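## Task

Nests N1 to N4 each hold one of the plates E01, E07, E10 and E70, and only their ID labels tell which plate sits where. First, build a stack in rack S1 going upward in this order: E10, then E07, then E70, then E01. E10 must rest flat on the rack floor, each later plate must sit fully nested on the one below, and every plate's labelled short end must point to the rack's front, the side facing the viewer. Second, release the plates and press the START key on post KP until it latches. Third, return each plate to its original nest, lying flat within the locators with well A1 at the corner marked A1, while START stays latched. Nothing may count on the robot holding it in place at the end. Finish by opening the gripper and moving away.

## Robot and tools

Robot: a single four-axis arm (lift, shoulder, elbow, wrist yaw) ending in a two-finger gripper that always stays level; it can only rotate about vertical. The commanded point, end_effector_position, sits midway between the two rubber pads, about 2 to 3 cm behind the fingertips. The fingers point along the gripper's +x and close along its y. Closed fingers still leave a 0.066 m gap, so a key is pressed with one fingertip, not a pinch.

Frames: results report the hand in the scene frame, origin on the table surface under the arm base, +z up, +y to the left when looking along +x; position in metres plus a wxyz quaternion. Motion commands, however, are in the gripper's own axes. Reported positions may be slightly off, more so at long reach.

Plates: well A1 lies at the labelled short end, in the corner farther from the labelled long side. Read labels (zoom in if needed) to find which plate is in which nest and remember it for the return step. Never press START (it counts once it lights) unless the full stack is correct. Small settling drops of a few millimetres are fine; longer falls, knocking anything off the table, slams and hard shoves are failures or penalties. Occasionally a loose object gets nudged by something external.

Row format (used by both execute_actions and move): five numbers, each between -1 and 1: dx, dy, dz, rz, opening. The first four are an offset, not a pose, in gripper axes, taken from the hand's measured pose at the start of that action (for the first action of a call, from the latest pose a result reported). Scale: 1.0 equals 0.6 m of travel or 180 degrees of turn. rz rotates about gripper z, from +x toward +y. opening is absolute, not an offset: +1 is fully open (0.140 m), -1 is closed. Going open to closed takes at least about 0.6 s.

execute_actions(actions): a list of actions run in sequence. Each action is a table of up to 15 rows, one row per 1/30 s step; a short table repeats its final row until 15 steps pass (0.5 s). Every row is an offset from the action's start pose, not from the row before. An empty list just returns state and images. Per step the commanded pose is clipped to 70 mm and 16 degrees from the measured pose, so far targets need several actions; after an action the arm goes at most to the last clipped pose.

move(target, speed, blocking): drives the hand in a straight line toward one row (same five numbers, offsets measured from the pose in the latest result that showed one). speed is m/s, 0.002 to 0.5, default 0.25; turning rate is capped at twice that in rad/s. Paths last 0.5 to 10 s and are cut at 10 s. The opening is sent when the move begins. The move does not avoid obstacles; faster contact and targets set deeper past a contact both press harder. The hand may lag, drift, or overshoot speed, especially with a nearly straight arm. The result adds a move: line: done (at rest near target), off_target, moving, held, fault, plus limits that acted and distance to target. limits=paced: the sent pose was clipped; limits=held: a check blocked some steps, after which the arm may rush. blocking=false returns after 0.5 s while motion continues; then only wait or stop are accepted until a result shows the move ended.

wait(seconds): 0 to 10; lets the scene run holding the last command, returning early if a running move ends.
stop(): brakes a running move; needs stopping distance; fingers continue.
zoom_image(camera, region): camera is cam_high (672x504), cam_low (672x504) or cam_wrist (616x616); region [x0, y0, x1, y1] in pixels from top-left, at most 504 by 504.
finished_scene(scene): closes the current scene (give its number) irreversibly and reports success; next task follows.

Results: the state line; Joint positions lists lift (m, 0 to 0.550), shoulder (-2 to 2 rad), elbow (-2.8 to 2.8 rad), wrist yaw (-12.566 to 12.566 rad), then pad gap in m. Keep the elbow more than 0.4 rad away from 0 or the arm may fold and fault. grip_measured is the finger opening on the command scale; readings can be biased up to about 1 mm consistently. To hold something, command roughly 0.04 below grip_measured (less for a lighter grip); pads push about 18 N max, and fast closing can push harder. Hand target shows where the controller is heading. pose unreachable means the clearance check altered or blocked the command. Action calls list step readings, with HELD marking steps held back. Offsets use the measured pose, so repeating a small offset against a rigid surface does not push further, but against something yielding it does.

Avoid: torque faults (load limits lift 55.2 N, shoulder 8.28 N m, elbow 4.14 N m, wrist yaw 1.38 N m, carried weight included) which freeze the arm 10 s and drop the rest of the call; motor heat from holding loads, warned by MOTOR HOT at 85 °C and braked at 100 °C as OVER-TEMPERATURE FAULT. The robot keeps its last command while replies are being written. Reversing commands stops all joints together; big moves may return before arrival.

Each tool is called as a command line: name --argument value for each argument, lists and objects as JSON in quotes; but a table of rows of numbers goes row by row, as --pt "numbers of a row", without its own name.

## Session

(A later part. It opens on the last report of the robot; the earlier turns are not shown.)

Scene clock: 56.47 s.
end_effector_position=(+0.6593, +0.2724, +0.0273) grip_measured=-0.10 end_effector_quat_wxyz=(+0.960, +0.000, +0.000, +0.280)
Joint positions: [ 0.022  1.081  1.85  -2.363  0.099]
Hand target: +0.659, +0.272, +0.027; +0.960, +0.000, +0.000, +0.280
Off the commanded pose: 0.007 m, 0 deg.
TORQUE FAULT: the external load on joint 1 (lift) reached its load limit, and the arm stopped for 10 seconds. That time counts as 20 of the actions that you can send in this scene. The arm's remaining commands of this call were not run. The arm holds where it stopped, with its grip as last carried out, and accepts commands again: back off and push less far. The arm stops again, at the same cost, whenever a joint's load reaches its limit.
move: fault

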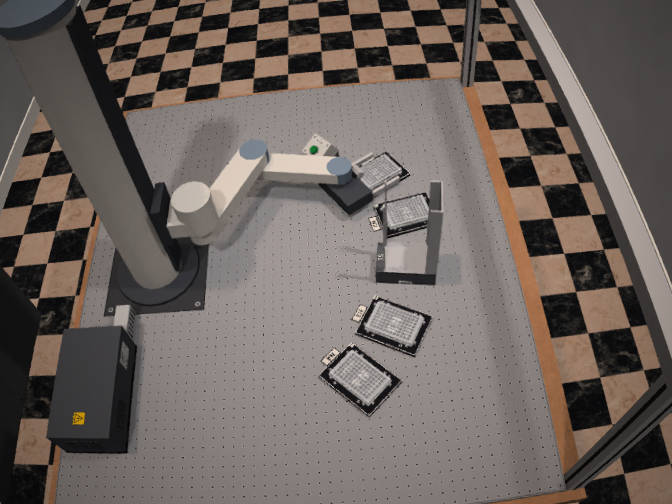

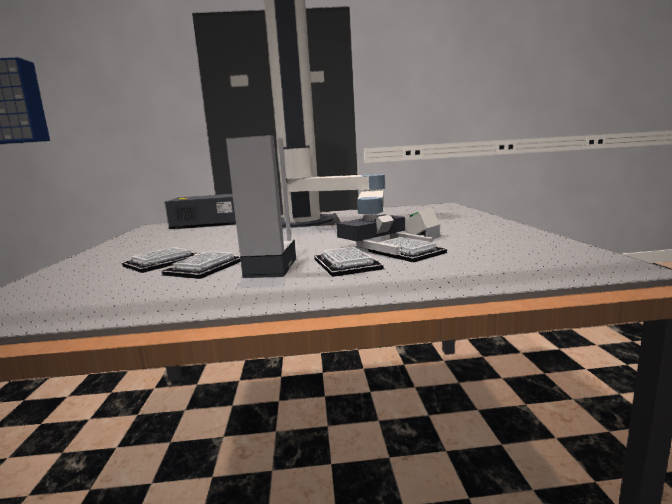

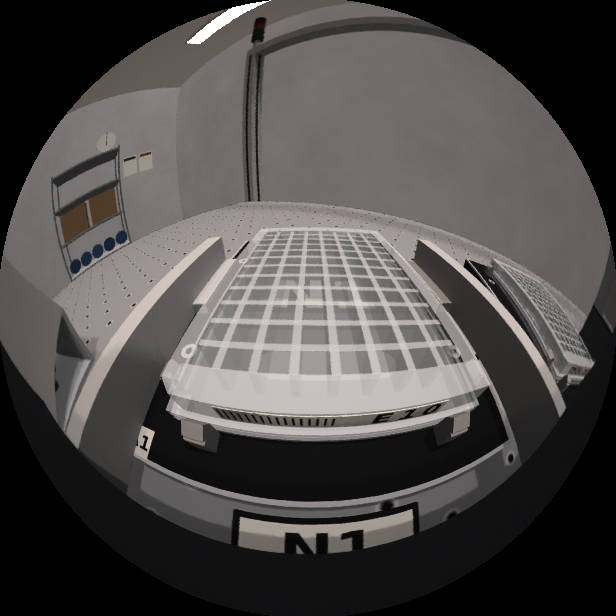

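move --target '[-0.002,0,0,0,-0.58]' --speed 0.01

move --target '[0,0,-0.006,0,-0.58]' --speed 0.01

Scene clock: 163.73 s.
end_effector_position=(+0.7115, -0.0786, +0.3142) grip_measured=-0.48 end_effector_quat_wxyz=(+0.998, +0.000, +0.000, -0.067)
Joint positions: [ 0.309  0.476  1.764 -2.374  0.085]
Hand target: +0.711, -0.079, +0.314; +0.998, +0.000, +0.000, -0.066
Off the commanded pose: 0.000 m, 0 deg.
move: done

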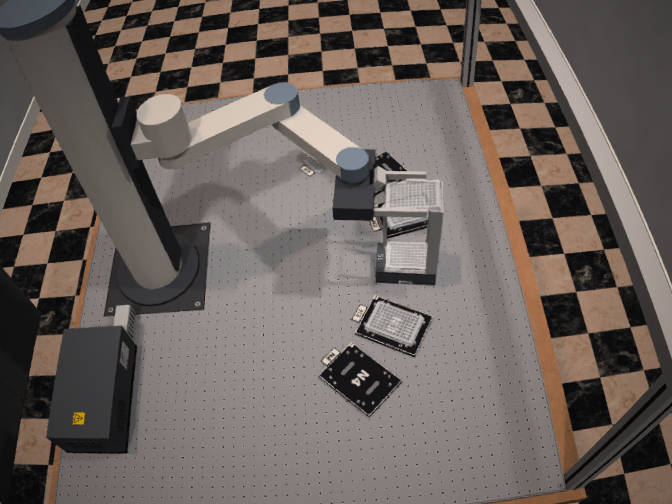

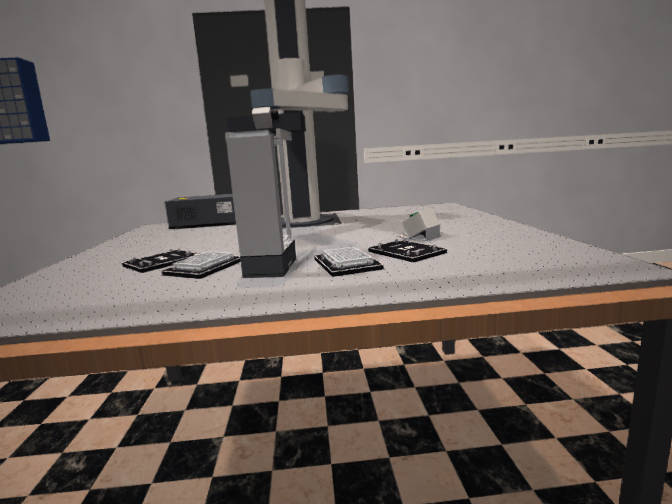

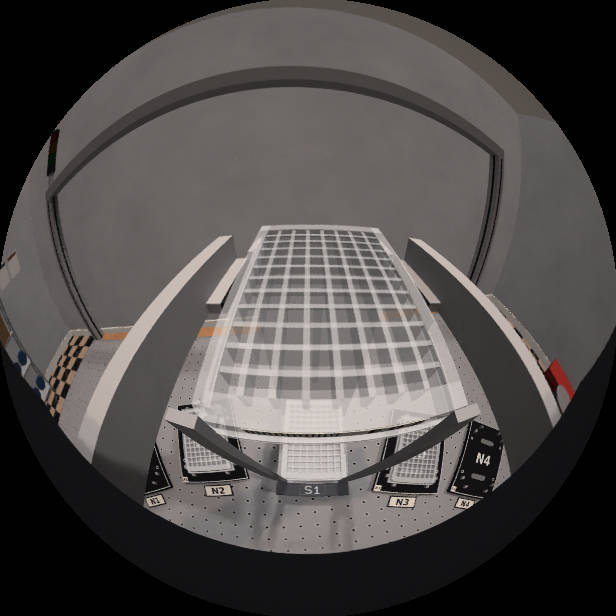

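Scene clock: 164.43 s.
end_effector_position=(+0.7118, -0.0786, +0.3107) grip_measured=-0.48 end_effector_quat_wxyz=(+0.998, +0.000, +0.000, -0.067)
Joint positions: [ 0.306  0.476  1.766 -2.376  0.085]
Hand target: +0.711, -0.079, +0.311; +0.998, +0.000, +0.000, -0.067
Off the commanded pose: 0.000 m, 0 deg.
move: done

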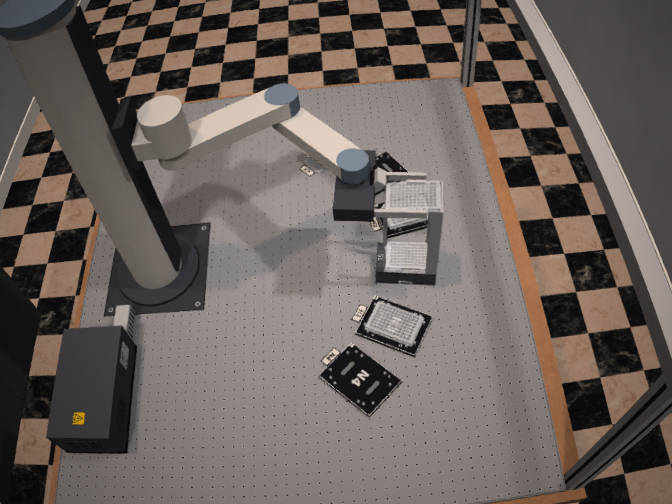

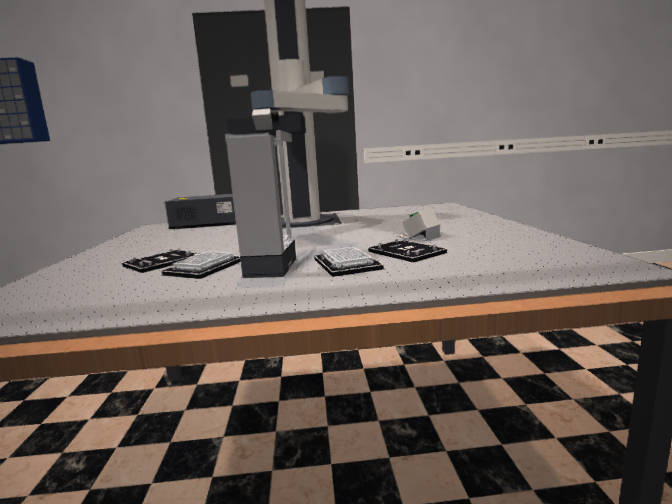

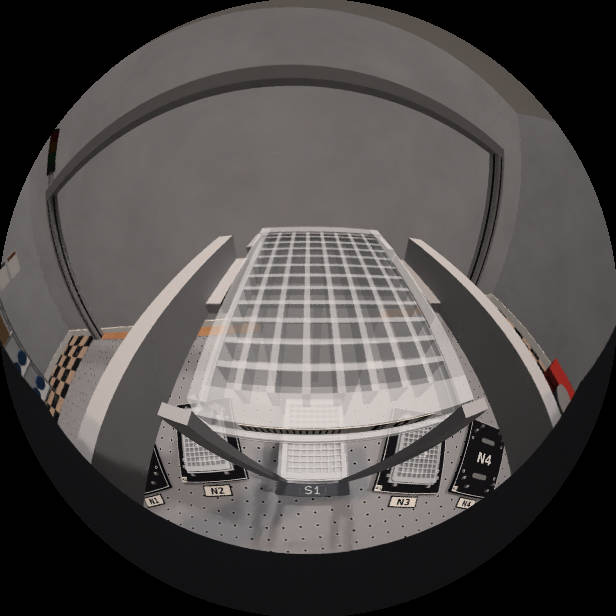

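In. X is the critical dimension.

move --target '[0.0005,0,-0.03,0,-0.58]' --speed 0.03

move --target '[0,0,-0.32,0,-0.58]' --speed 0.12

move --target '[0,0,-0.027,0,-0.54]' --speed 0.015

Scene clock: 169.43 s.
end_effector_position=(+0.7121, -0.0786, +0.2927) grip_measured=-0.48 end_effector_quat_wxyz=(+0.998, +0.000, +0.000, -0.067)
Joint positions: [ 0.288  0.475  1.767 -2.377  0.085]
Hand target: +0.712, -0.079, +0.293; +0.998, +0.000, +0.000, -0.067
Off the commanded pose: 0.000 m, 0 deg.
move: done

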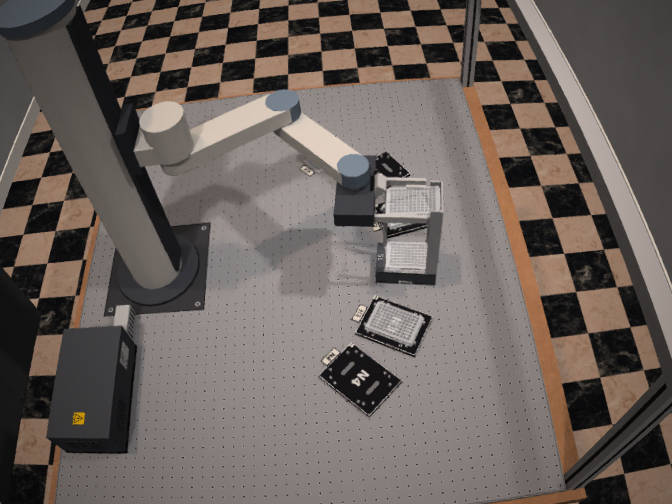

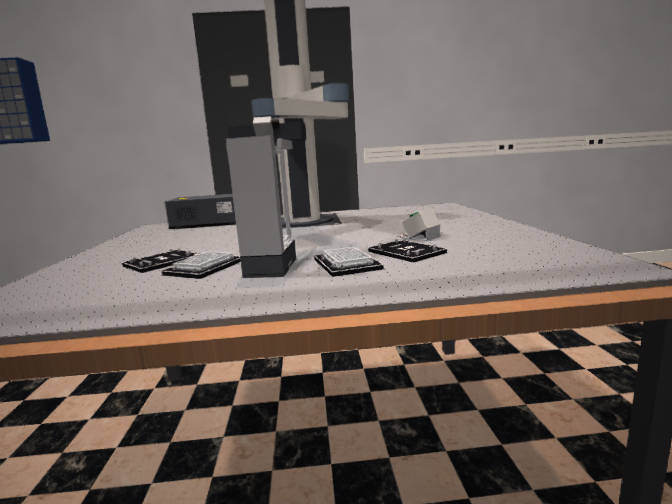

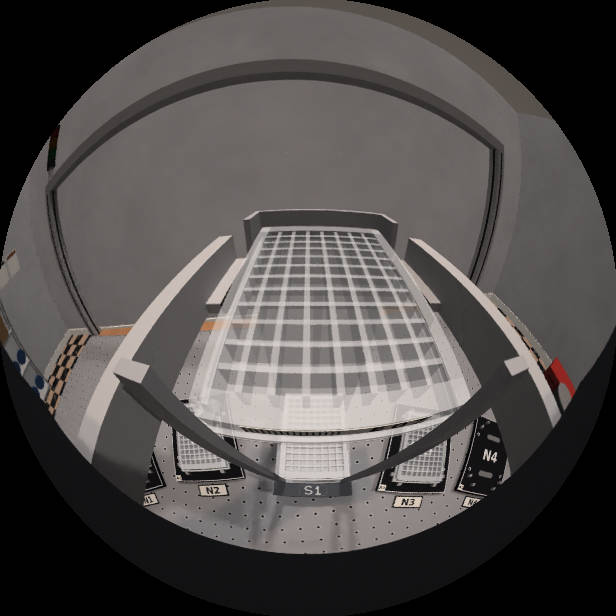

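Scene clock: 171.37 s.
end_effector_position=(+0.7121, -0.0786, +0.1006) grip_measured=-0.48 end_effector_quat_wxyz=(+0.998, +0.000, +0.000, -0.068)
Joint positions: [ 0.096  0.475  1.767 -2.378  0.085]
Hand target: +0.712, -0.079, +0.101; +0.998, +0.000, +0.000, -0.067
Off the commanded pose: 0.000 m, 0 deg.
move: done

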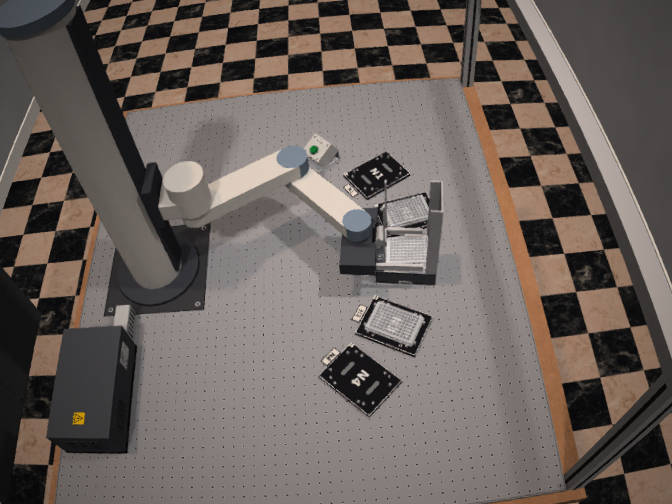

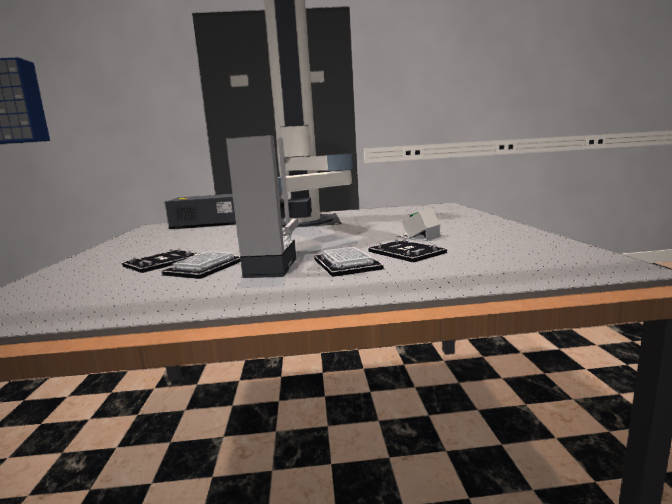

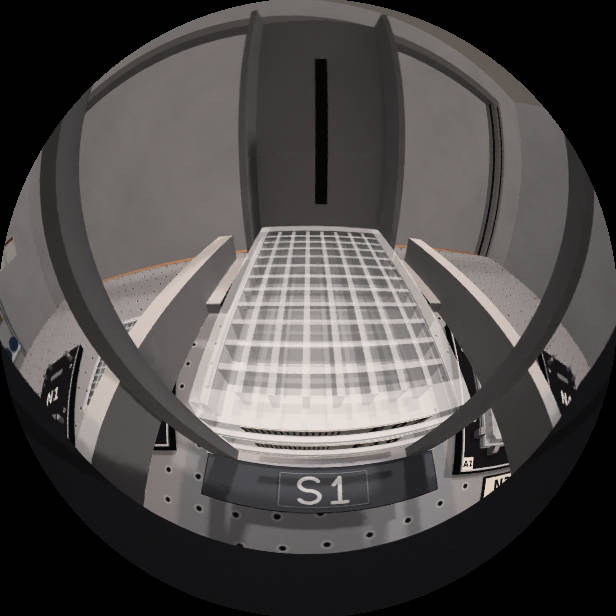

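Scene clock: 172.67 s.
end_effector_position=(+0.7122, -0.0786, +0.0848) grip_measured=-0.47 end_effector_quat_wxyz=(+0.998, +0.000, +0.000, -0.068)
Joint positions: [ 0.08   0.475  1.768 -2.379  0.085]
Hand target: +0.712, -0.079, +0.084; +0.998, +0.000, +0.000, -0.068
Off the commanded pose: 0.000 m, 0 deg.
move: done

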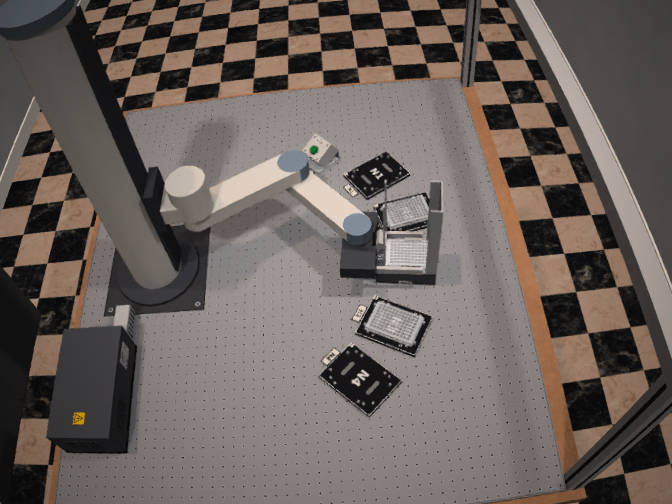

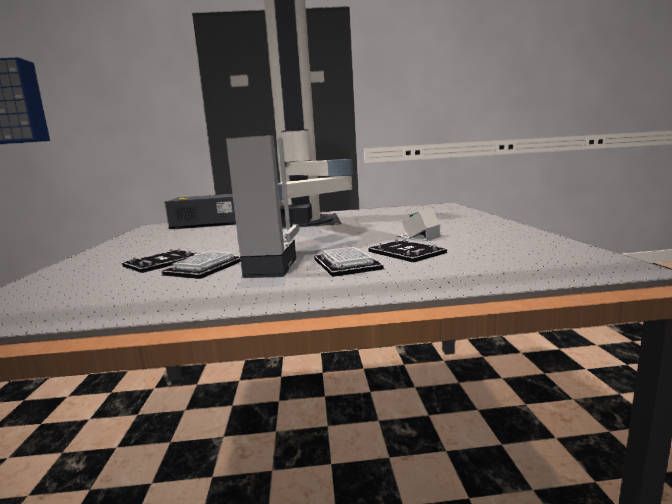

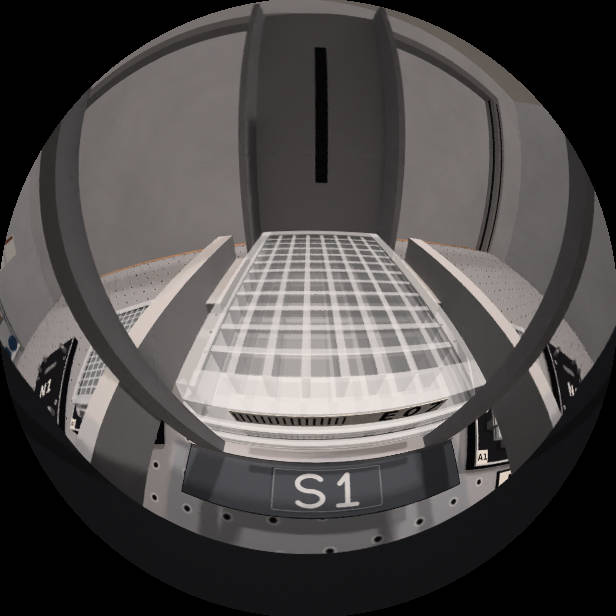

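move --target '[0,0,0.002,0,0.2]'

move --target '[-0.267,0,0,0,0.2]'

zoom_image --camera "cam_wrist" --region '[240, 180, 400, 280]'

move --target '[0.058,-0.233,-0.056,-0.107,0.2]'

move --target '[0.133,0,0,0,0.2]'

Scene clock: 179.97 s.
end_effector_position=(+0.7122, -0.0786, +0.0860) grip_measured=+0.20 end_effector_quat_wxyz=(+0.998, +0.000, +0.000, -0.068)
Joint positions: [ 0.081  0.475  1.768 -2.379  0.11 ]
Hand target: +0.712, -0.079, +0.086; +0.998, +0.000, +0.000, -0.068
Off the commanded pose: 0.000 m, 0 deg.
move: done

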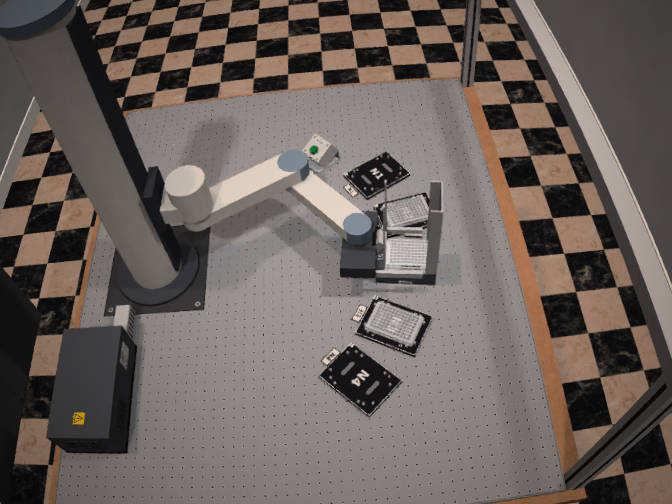

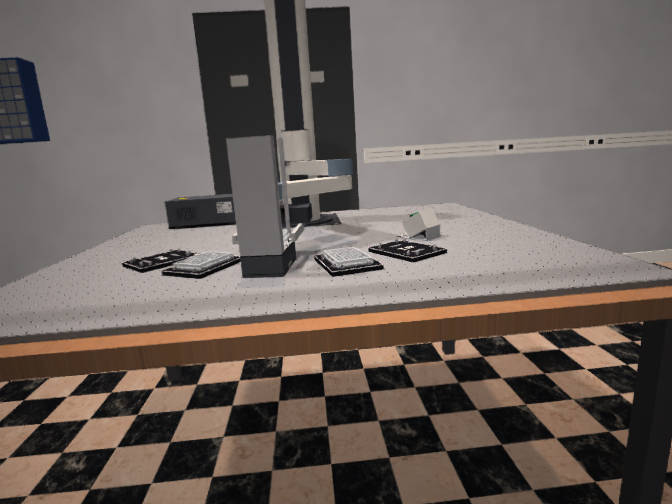

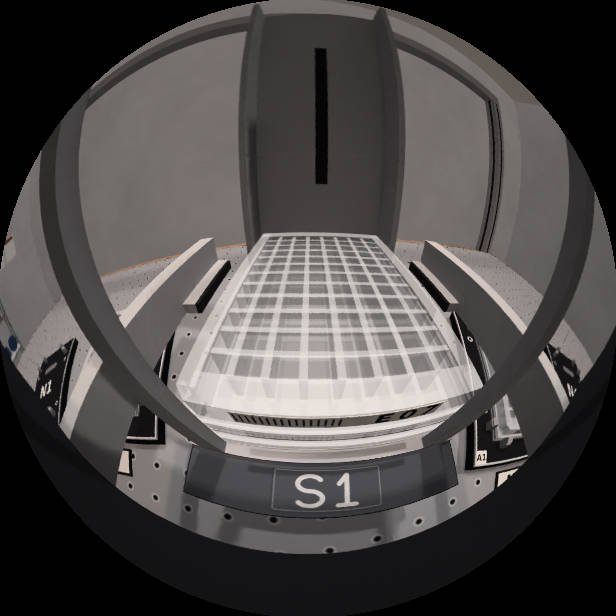

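Scene clock: 181.03 s.
end_effector_position=(+0.5535, -0.0568, +0.0860) grip_measured=+0.20 end_effector_quat_wxyz=(+0.998, +0.000, +0.000, -0.068)
Joint positions: [ 0.081  0.788  0.96  -1.884  0.11 ]
Hand target: +0.554, -0.057, +0.086; +0.998, +0.000, +0.000, -0.068
Off the commanded pose: 0.000 m, 0 deg.
move: done

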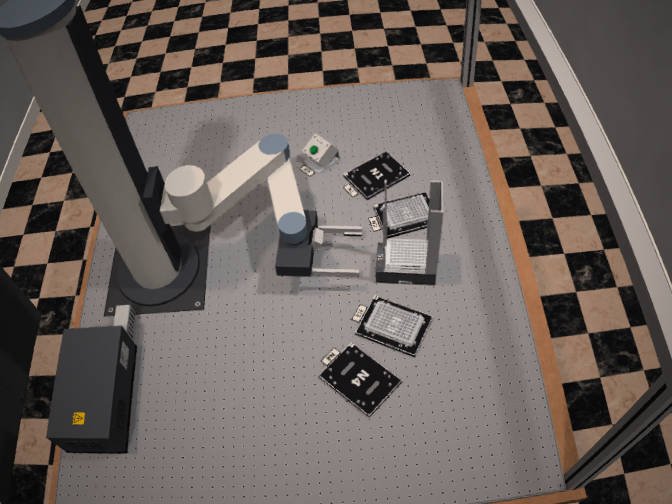

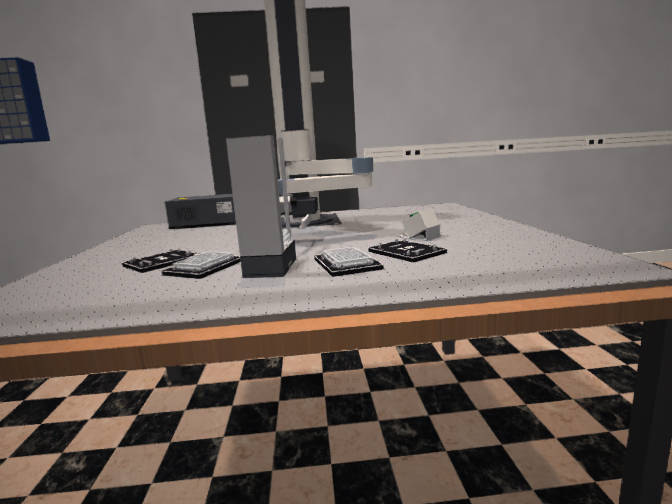

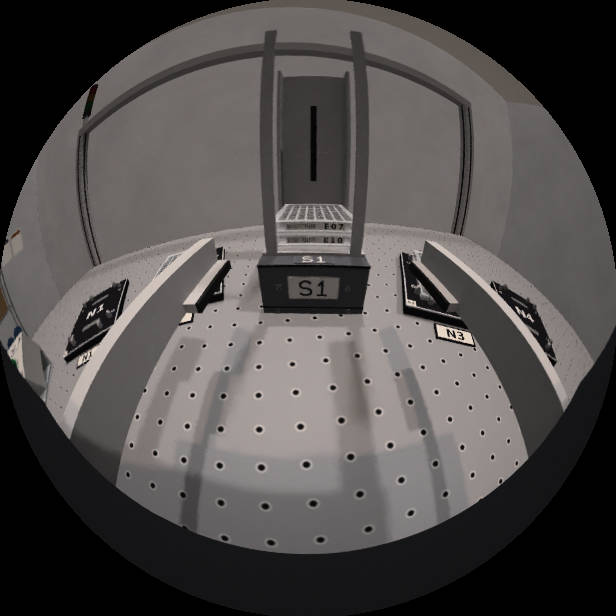

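Region (240, 180, 400, 280) of cam_wrist's 616x616 image, scaled by 3.150, with more detail than that image has; it fills the top 315 rows of this view, and the rest is white.

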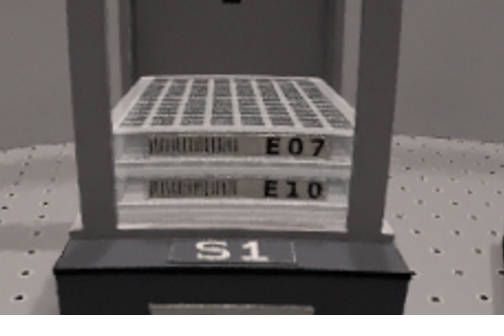

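Scene clock: 191.77 s.
end_effector_position=(+0.5645, -0.1648, +0.0588) grip_measured=+0.20 end_effector_quat_wxyz=(+0.985, +0.000, +0.000, -0.175)
Joint positions: [ 0.054  0.456  1.143 -1.95   0.11 ]
Hand target: +0.565, -0.165, +0.059; +0.985, +0.000, +0.000, -0.174
Off the commanded pose: 0.036 m, 7 deg.
TORQUE FAULT: the external load on joint 3 (elbow) reached its load limit, and the arm stopped for 10 seconds. That time counts as 20 of the actions that you can send in this scene. The arm's remaining commands of this call were not run. The arm holds where it stopped, with its grip as last carried out, and accepts commands again: back off and push less far. The arm stops again, at the same cost, whenever a joint's load reaches its limit.
move: fault

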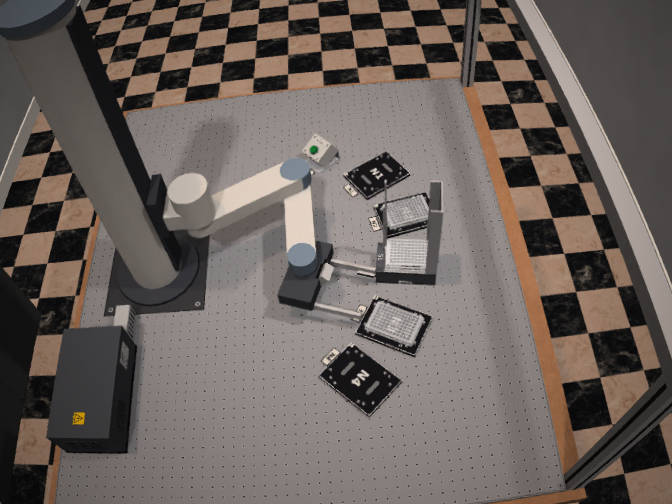

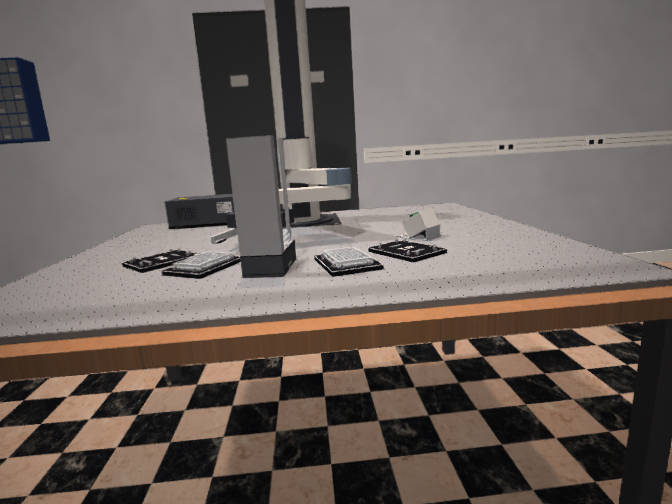

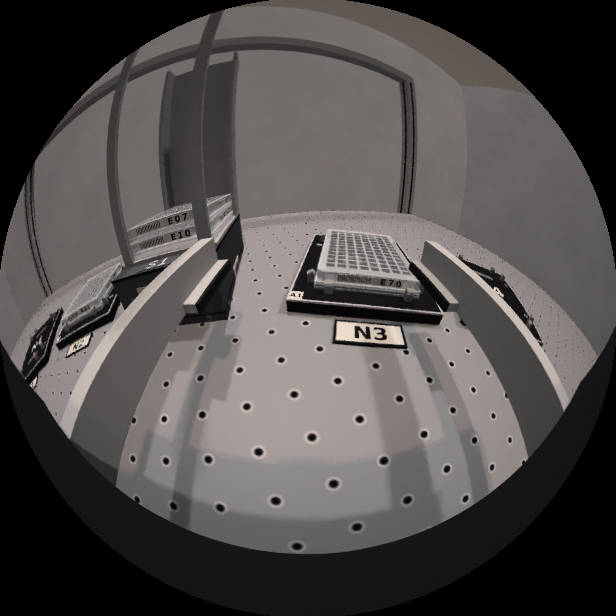

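not run: a fault stop came before this call.

move --target '[-0.02,-0.06,-0.011,-0.03,-0.1]' --speed 0.08

move --target '[0.18,0,0,0,-0.1]' --speed 0.12

Scene clock: 196.40 s.
end_effector_position=(+0.5407, -0.1946, +0.0522) grip_measured=-0.10 end_effector_quat_wxyz=(+0.975, +0.000, +0.000, -0.221)
Joint positions: [ 0.047  0.384  1.102 -1.933  0.099]
Hand target: +0.541, -0.194, +0.052; +0.975, +0.000, +0.000, -0.221
Off the commanded pose: 0.000 m, 0 deg.
move: done

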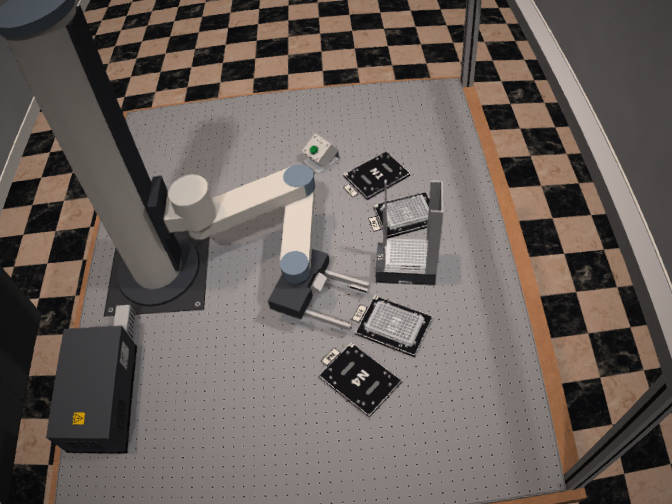

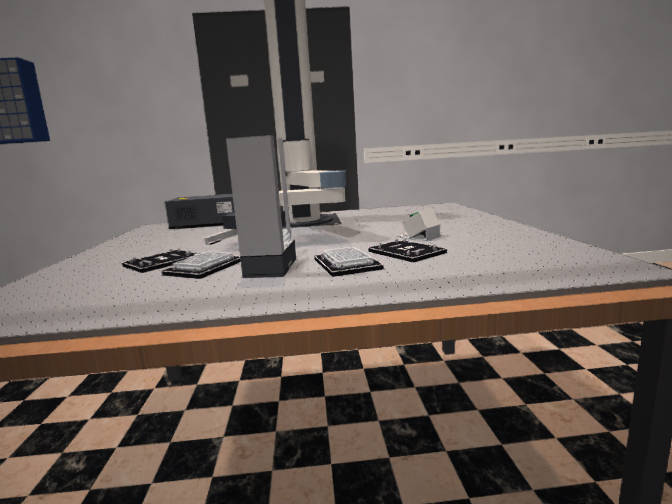

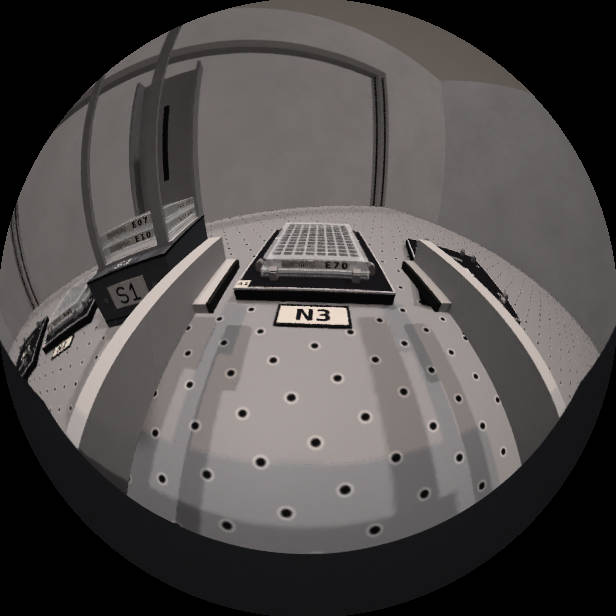

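Scene clock: 197.63 s.
end_effector_position=(+0.6381, -0.2412, +0.0522) grip_measured=-0.10 end_effector_quat_wxyz=(+0.975, +0.000, +0.000, -0.221)
Joint positions: [ 0.047  0.184  1.646 -2.276  0.099]
Hand target: +0.638, -0.241, +0.052; +0.975, +0.000, +0.000, -0.221
Off the commanded pose: 0.000 m, 0 deg.
move: done

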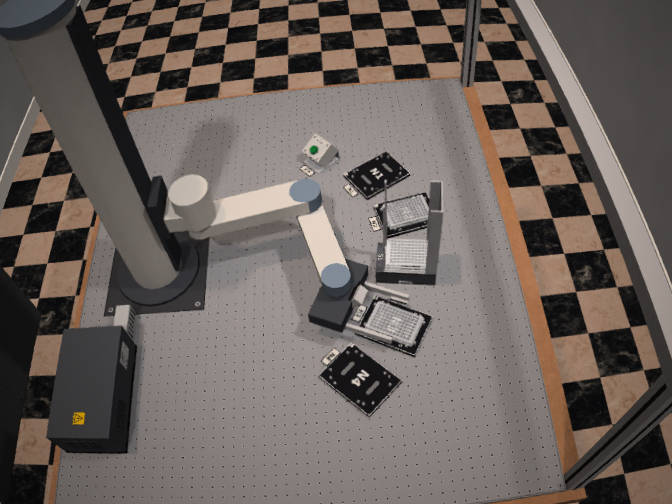

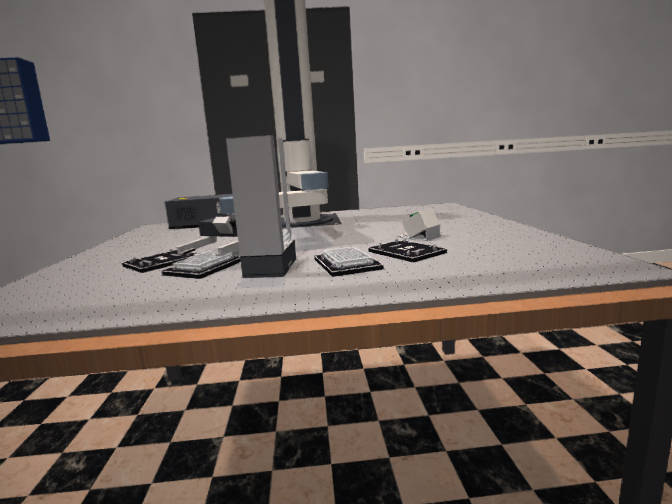

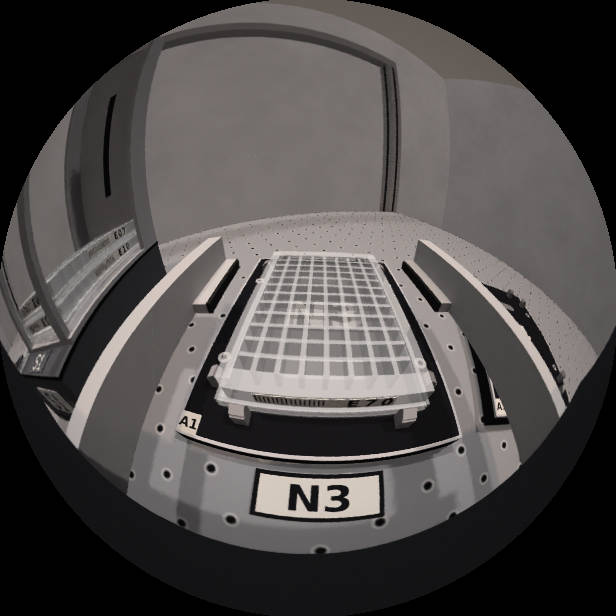

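move --target '[0.025,-0.003,-0.0345,-0.0105,0.1]' --speed 0.05

move --target '[0,0,0,0,-0.42]'

move --target '[0,0,0,0,-0.55]'

move --target '[0,0,0.505,0,-0.55]'

Scene clock: 203.97 s.
end_effector_position=(+0.6509, -0.2492, +0.0315) grip_measured=+0.10 end_effector_quat_wxyz=(+0.972, +0.000, +0.000, -0.237)
Joint positions: [ 0.026  0.155  1.734 -2.367  0.107]
Hand target: +0.651, -0.249, +0.032; +0.971, +0.000, +0.000, -0.237
Off the commanded pose: 0.000 m, 0 deg.
move: done

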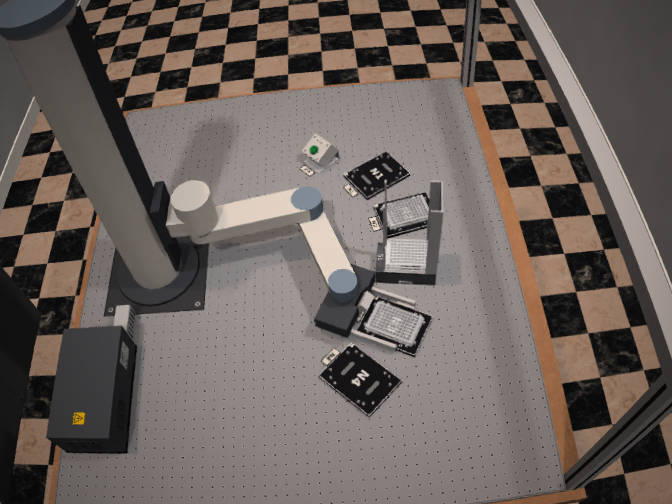

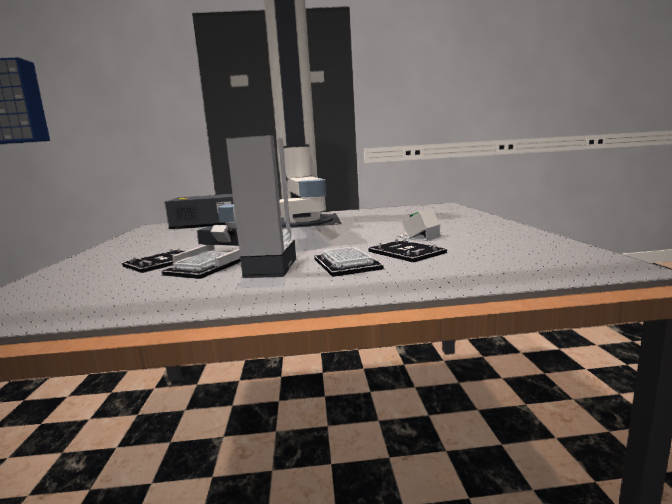

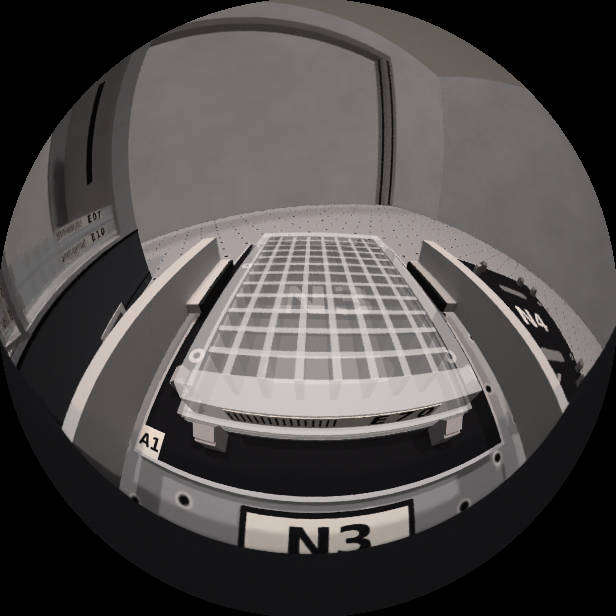

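Scene clock: 204.47 s.
end_effector_position=(+0.6509, -0.2492, +0.0315) grip_measured=-0.42 end_effector_quat_wxyz=(+0.972, +0.000, +0.000, -0.237)
Joint positions: [ 0.026  0.155  1.734 -2.367  0.087]
Hand target: +0.651, -0.249, +0.031; +0.972, +0.000, +0.000, -0.237
Off the commanded pose: 0.000 m, 0 deg.
move: done

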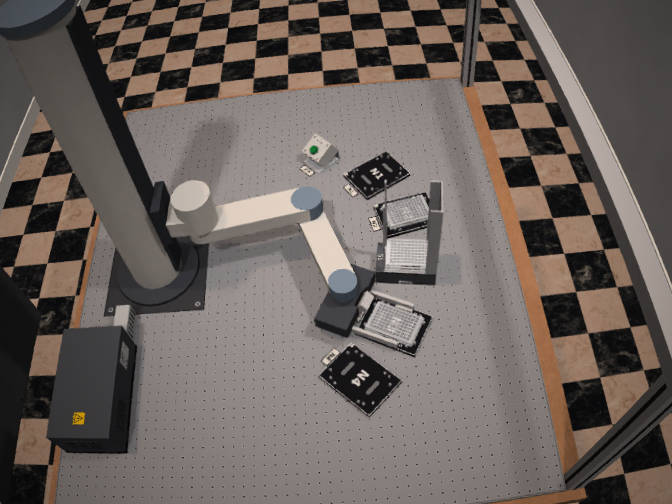

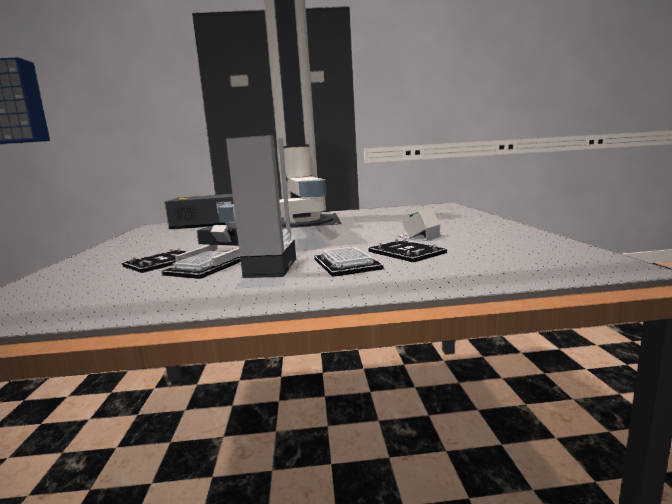

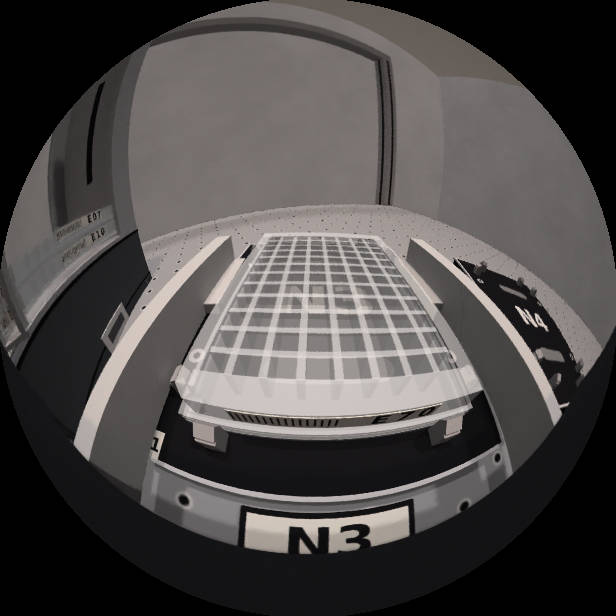

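Scene clock: 204.97 s.
end_effector_position=(+0.6511, -0.2490, +0.0315) grip_measured=-0.48 end_effector_quat_wxyz=(+0.972, +0.000, +0.000, -0.237)
Joint positions: [ 0.026  0.155  1.734 -2.367  0.085]
Hand target: +0.651, -0.249, +0.031; +0.972, +0.000, +0.000, -0.237
Off the commanded pose: 0.000 m, 0 deg.
move: done

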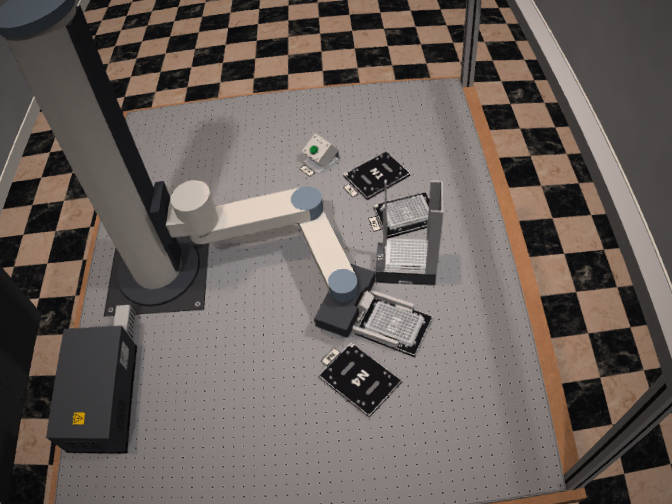

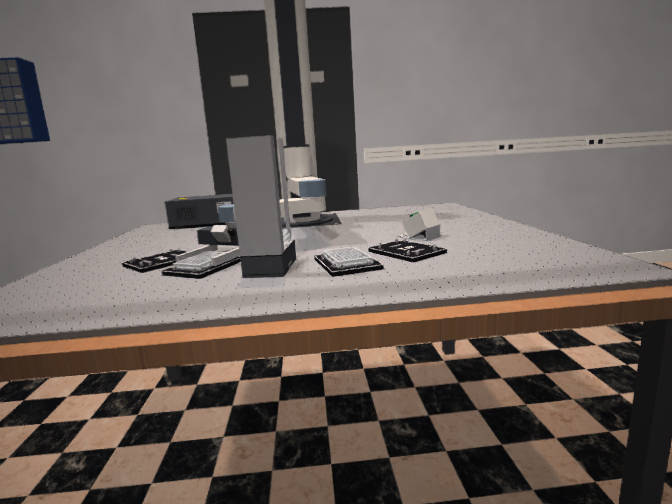

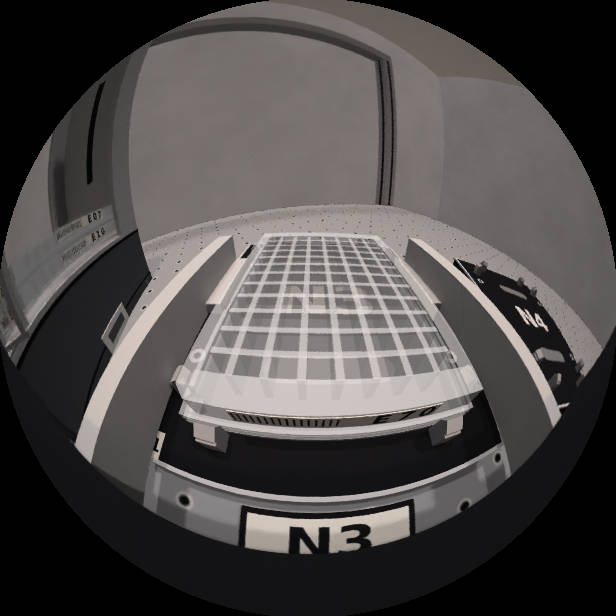

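Scene clock: 206.60 s.
end_effector_position=(+0.6511, -0.2490, +0.3345) grip_measured=-0.48 end_effector_quat_wxyz=(+0.972, +0.000, +0.000, -0.237)
Joint positions: [ 0.329  0.155  1.734 -2.367  0.085]
Hand target: +0.651, -0.249, +0.334; +0.972, +0.000, +0.000, -0.237
Off the commanded pose: 0.000 m, 0 deg.
move: done

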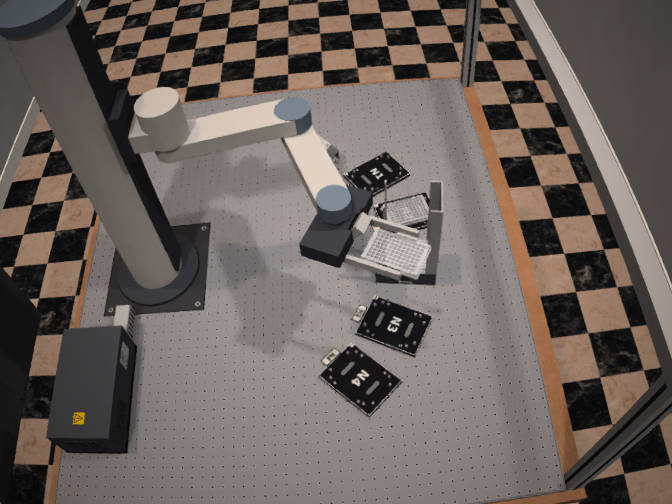

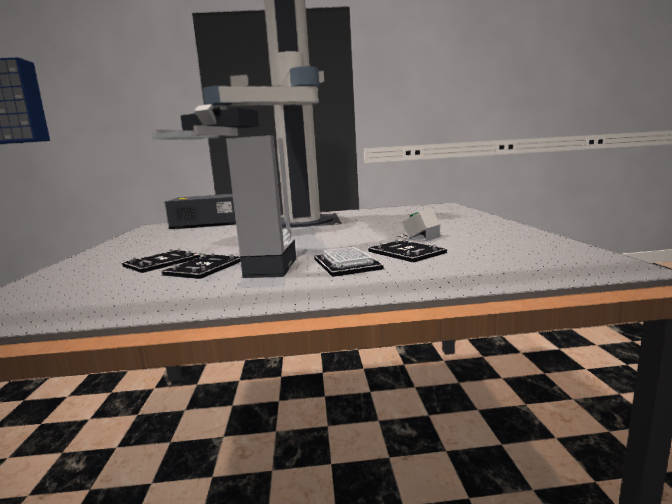

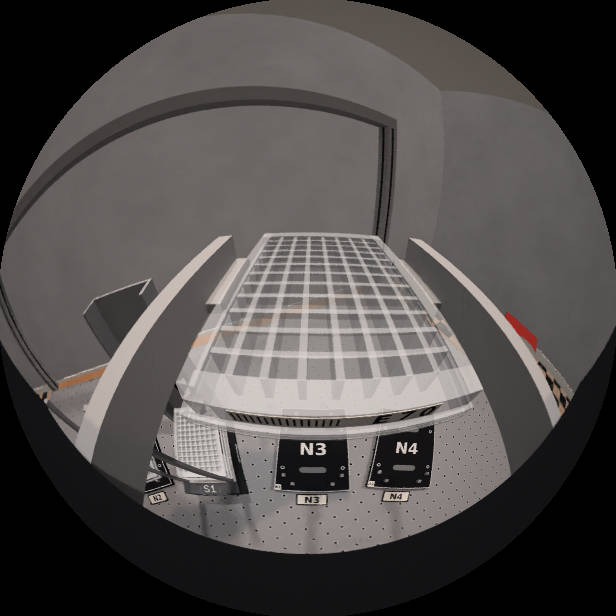

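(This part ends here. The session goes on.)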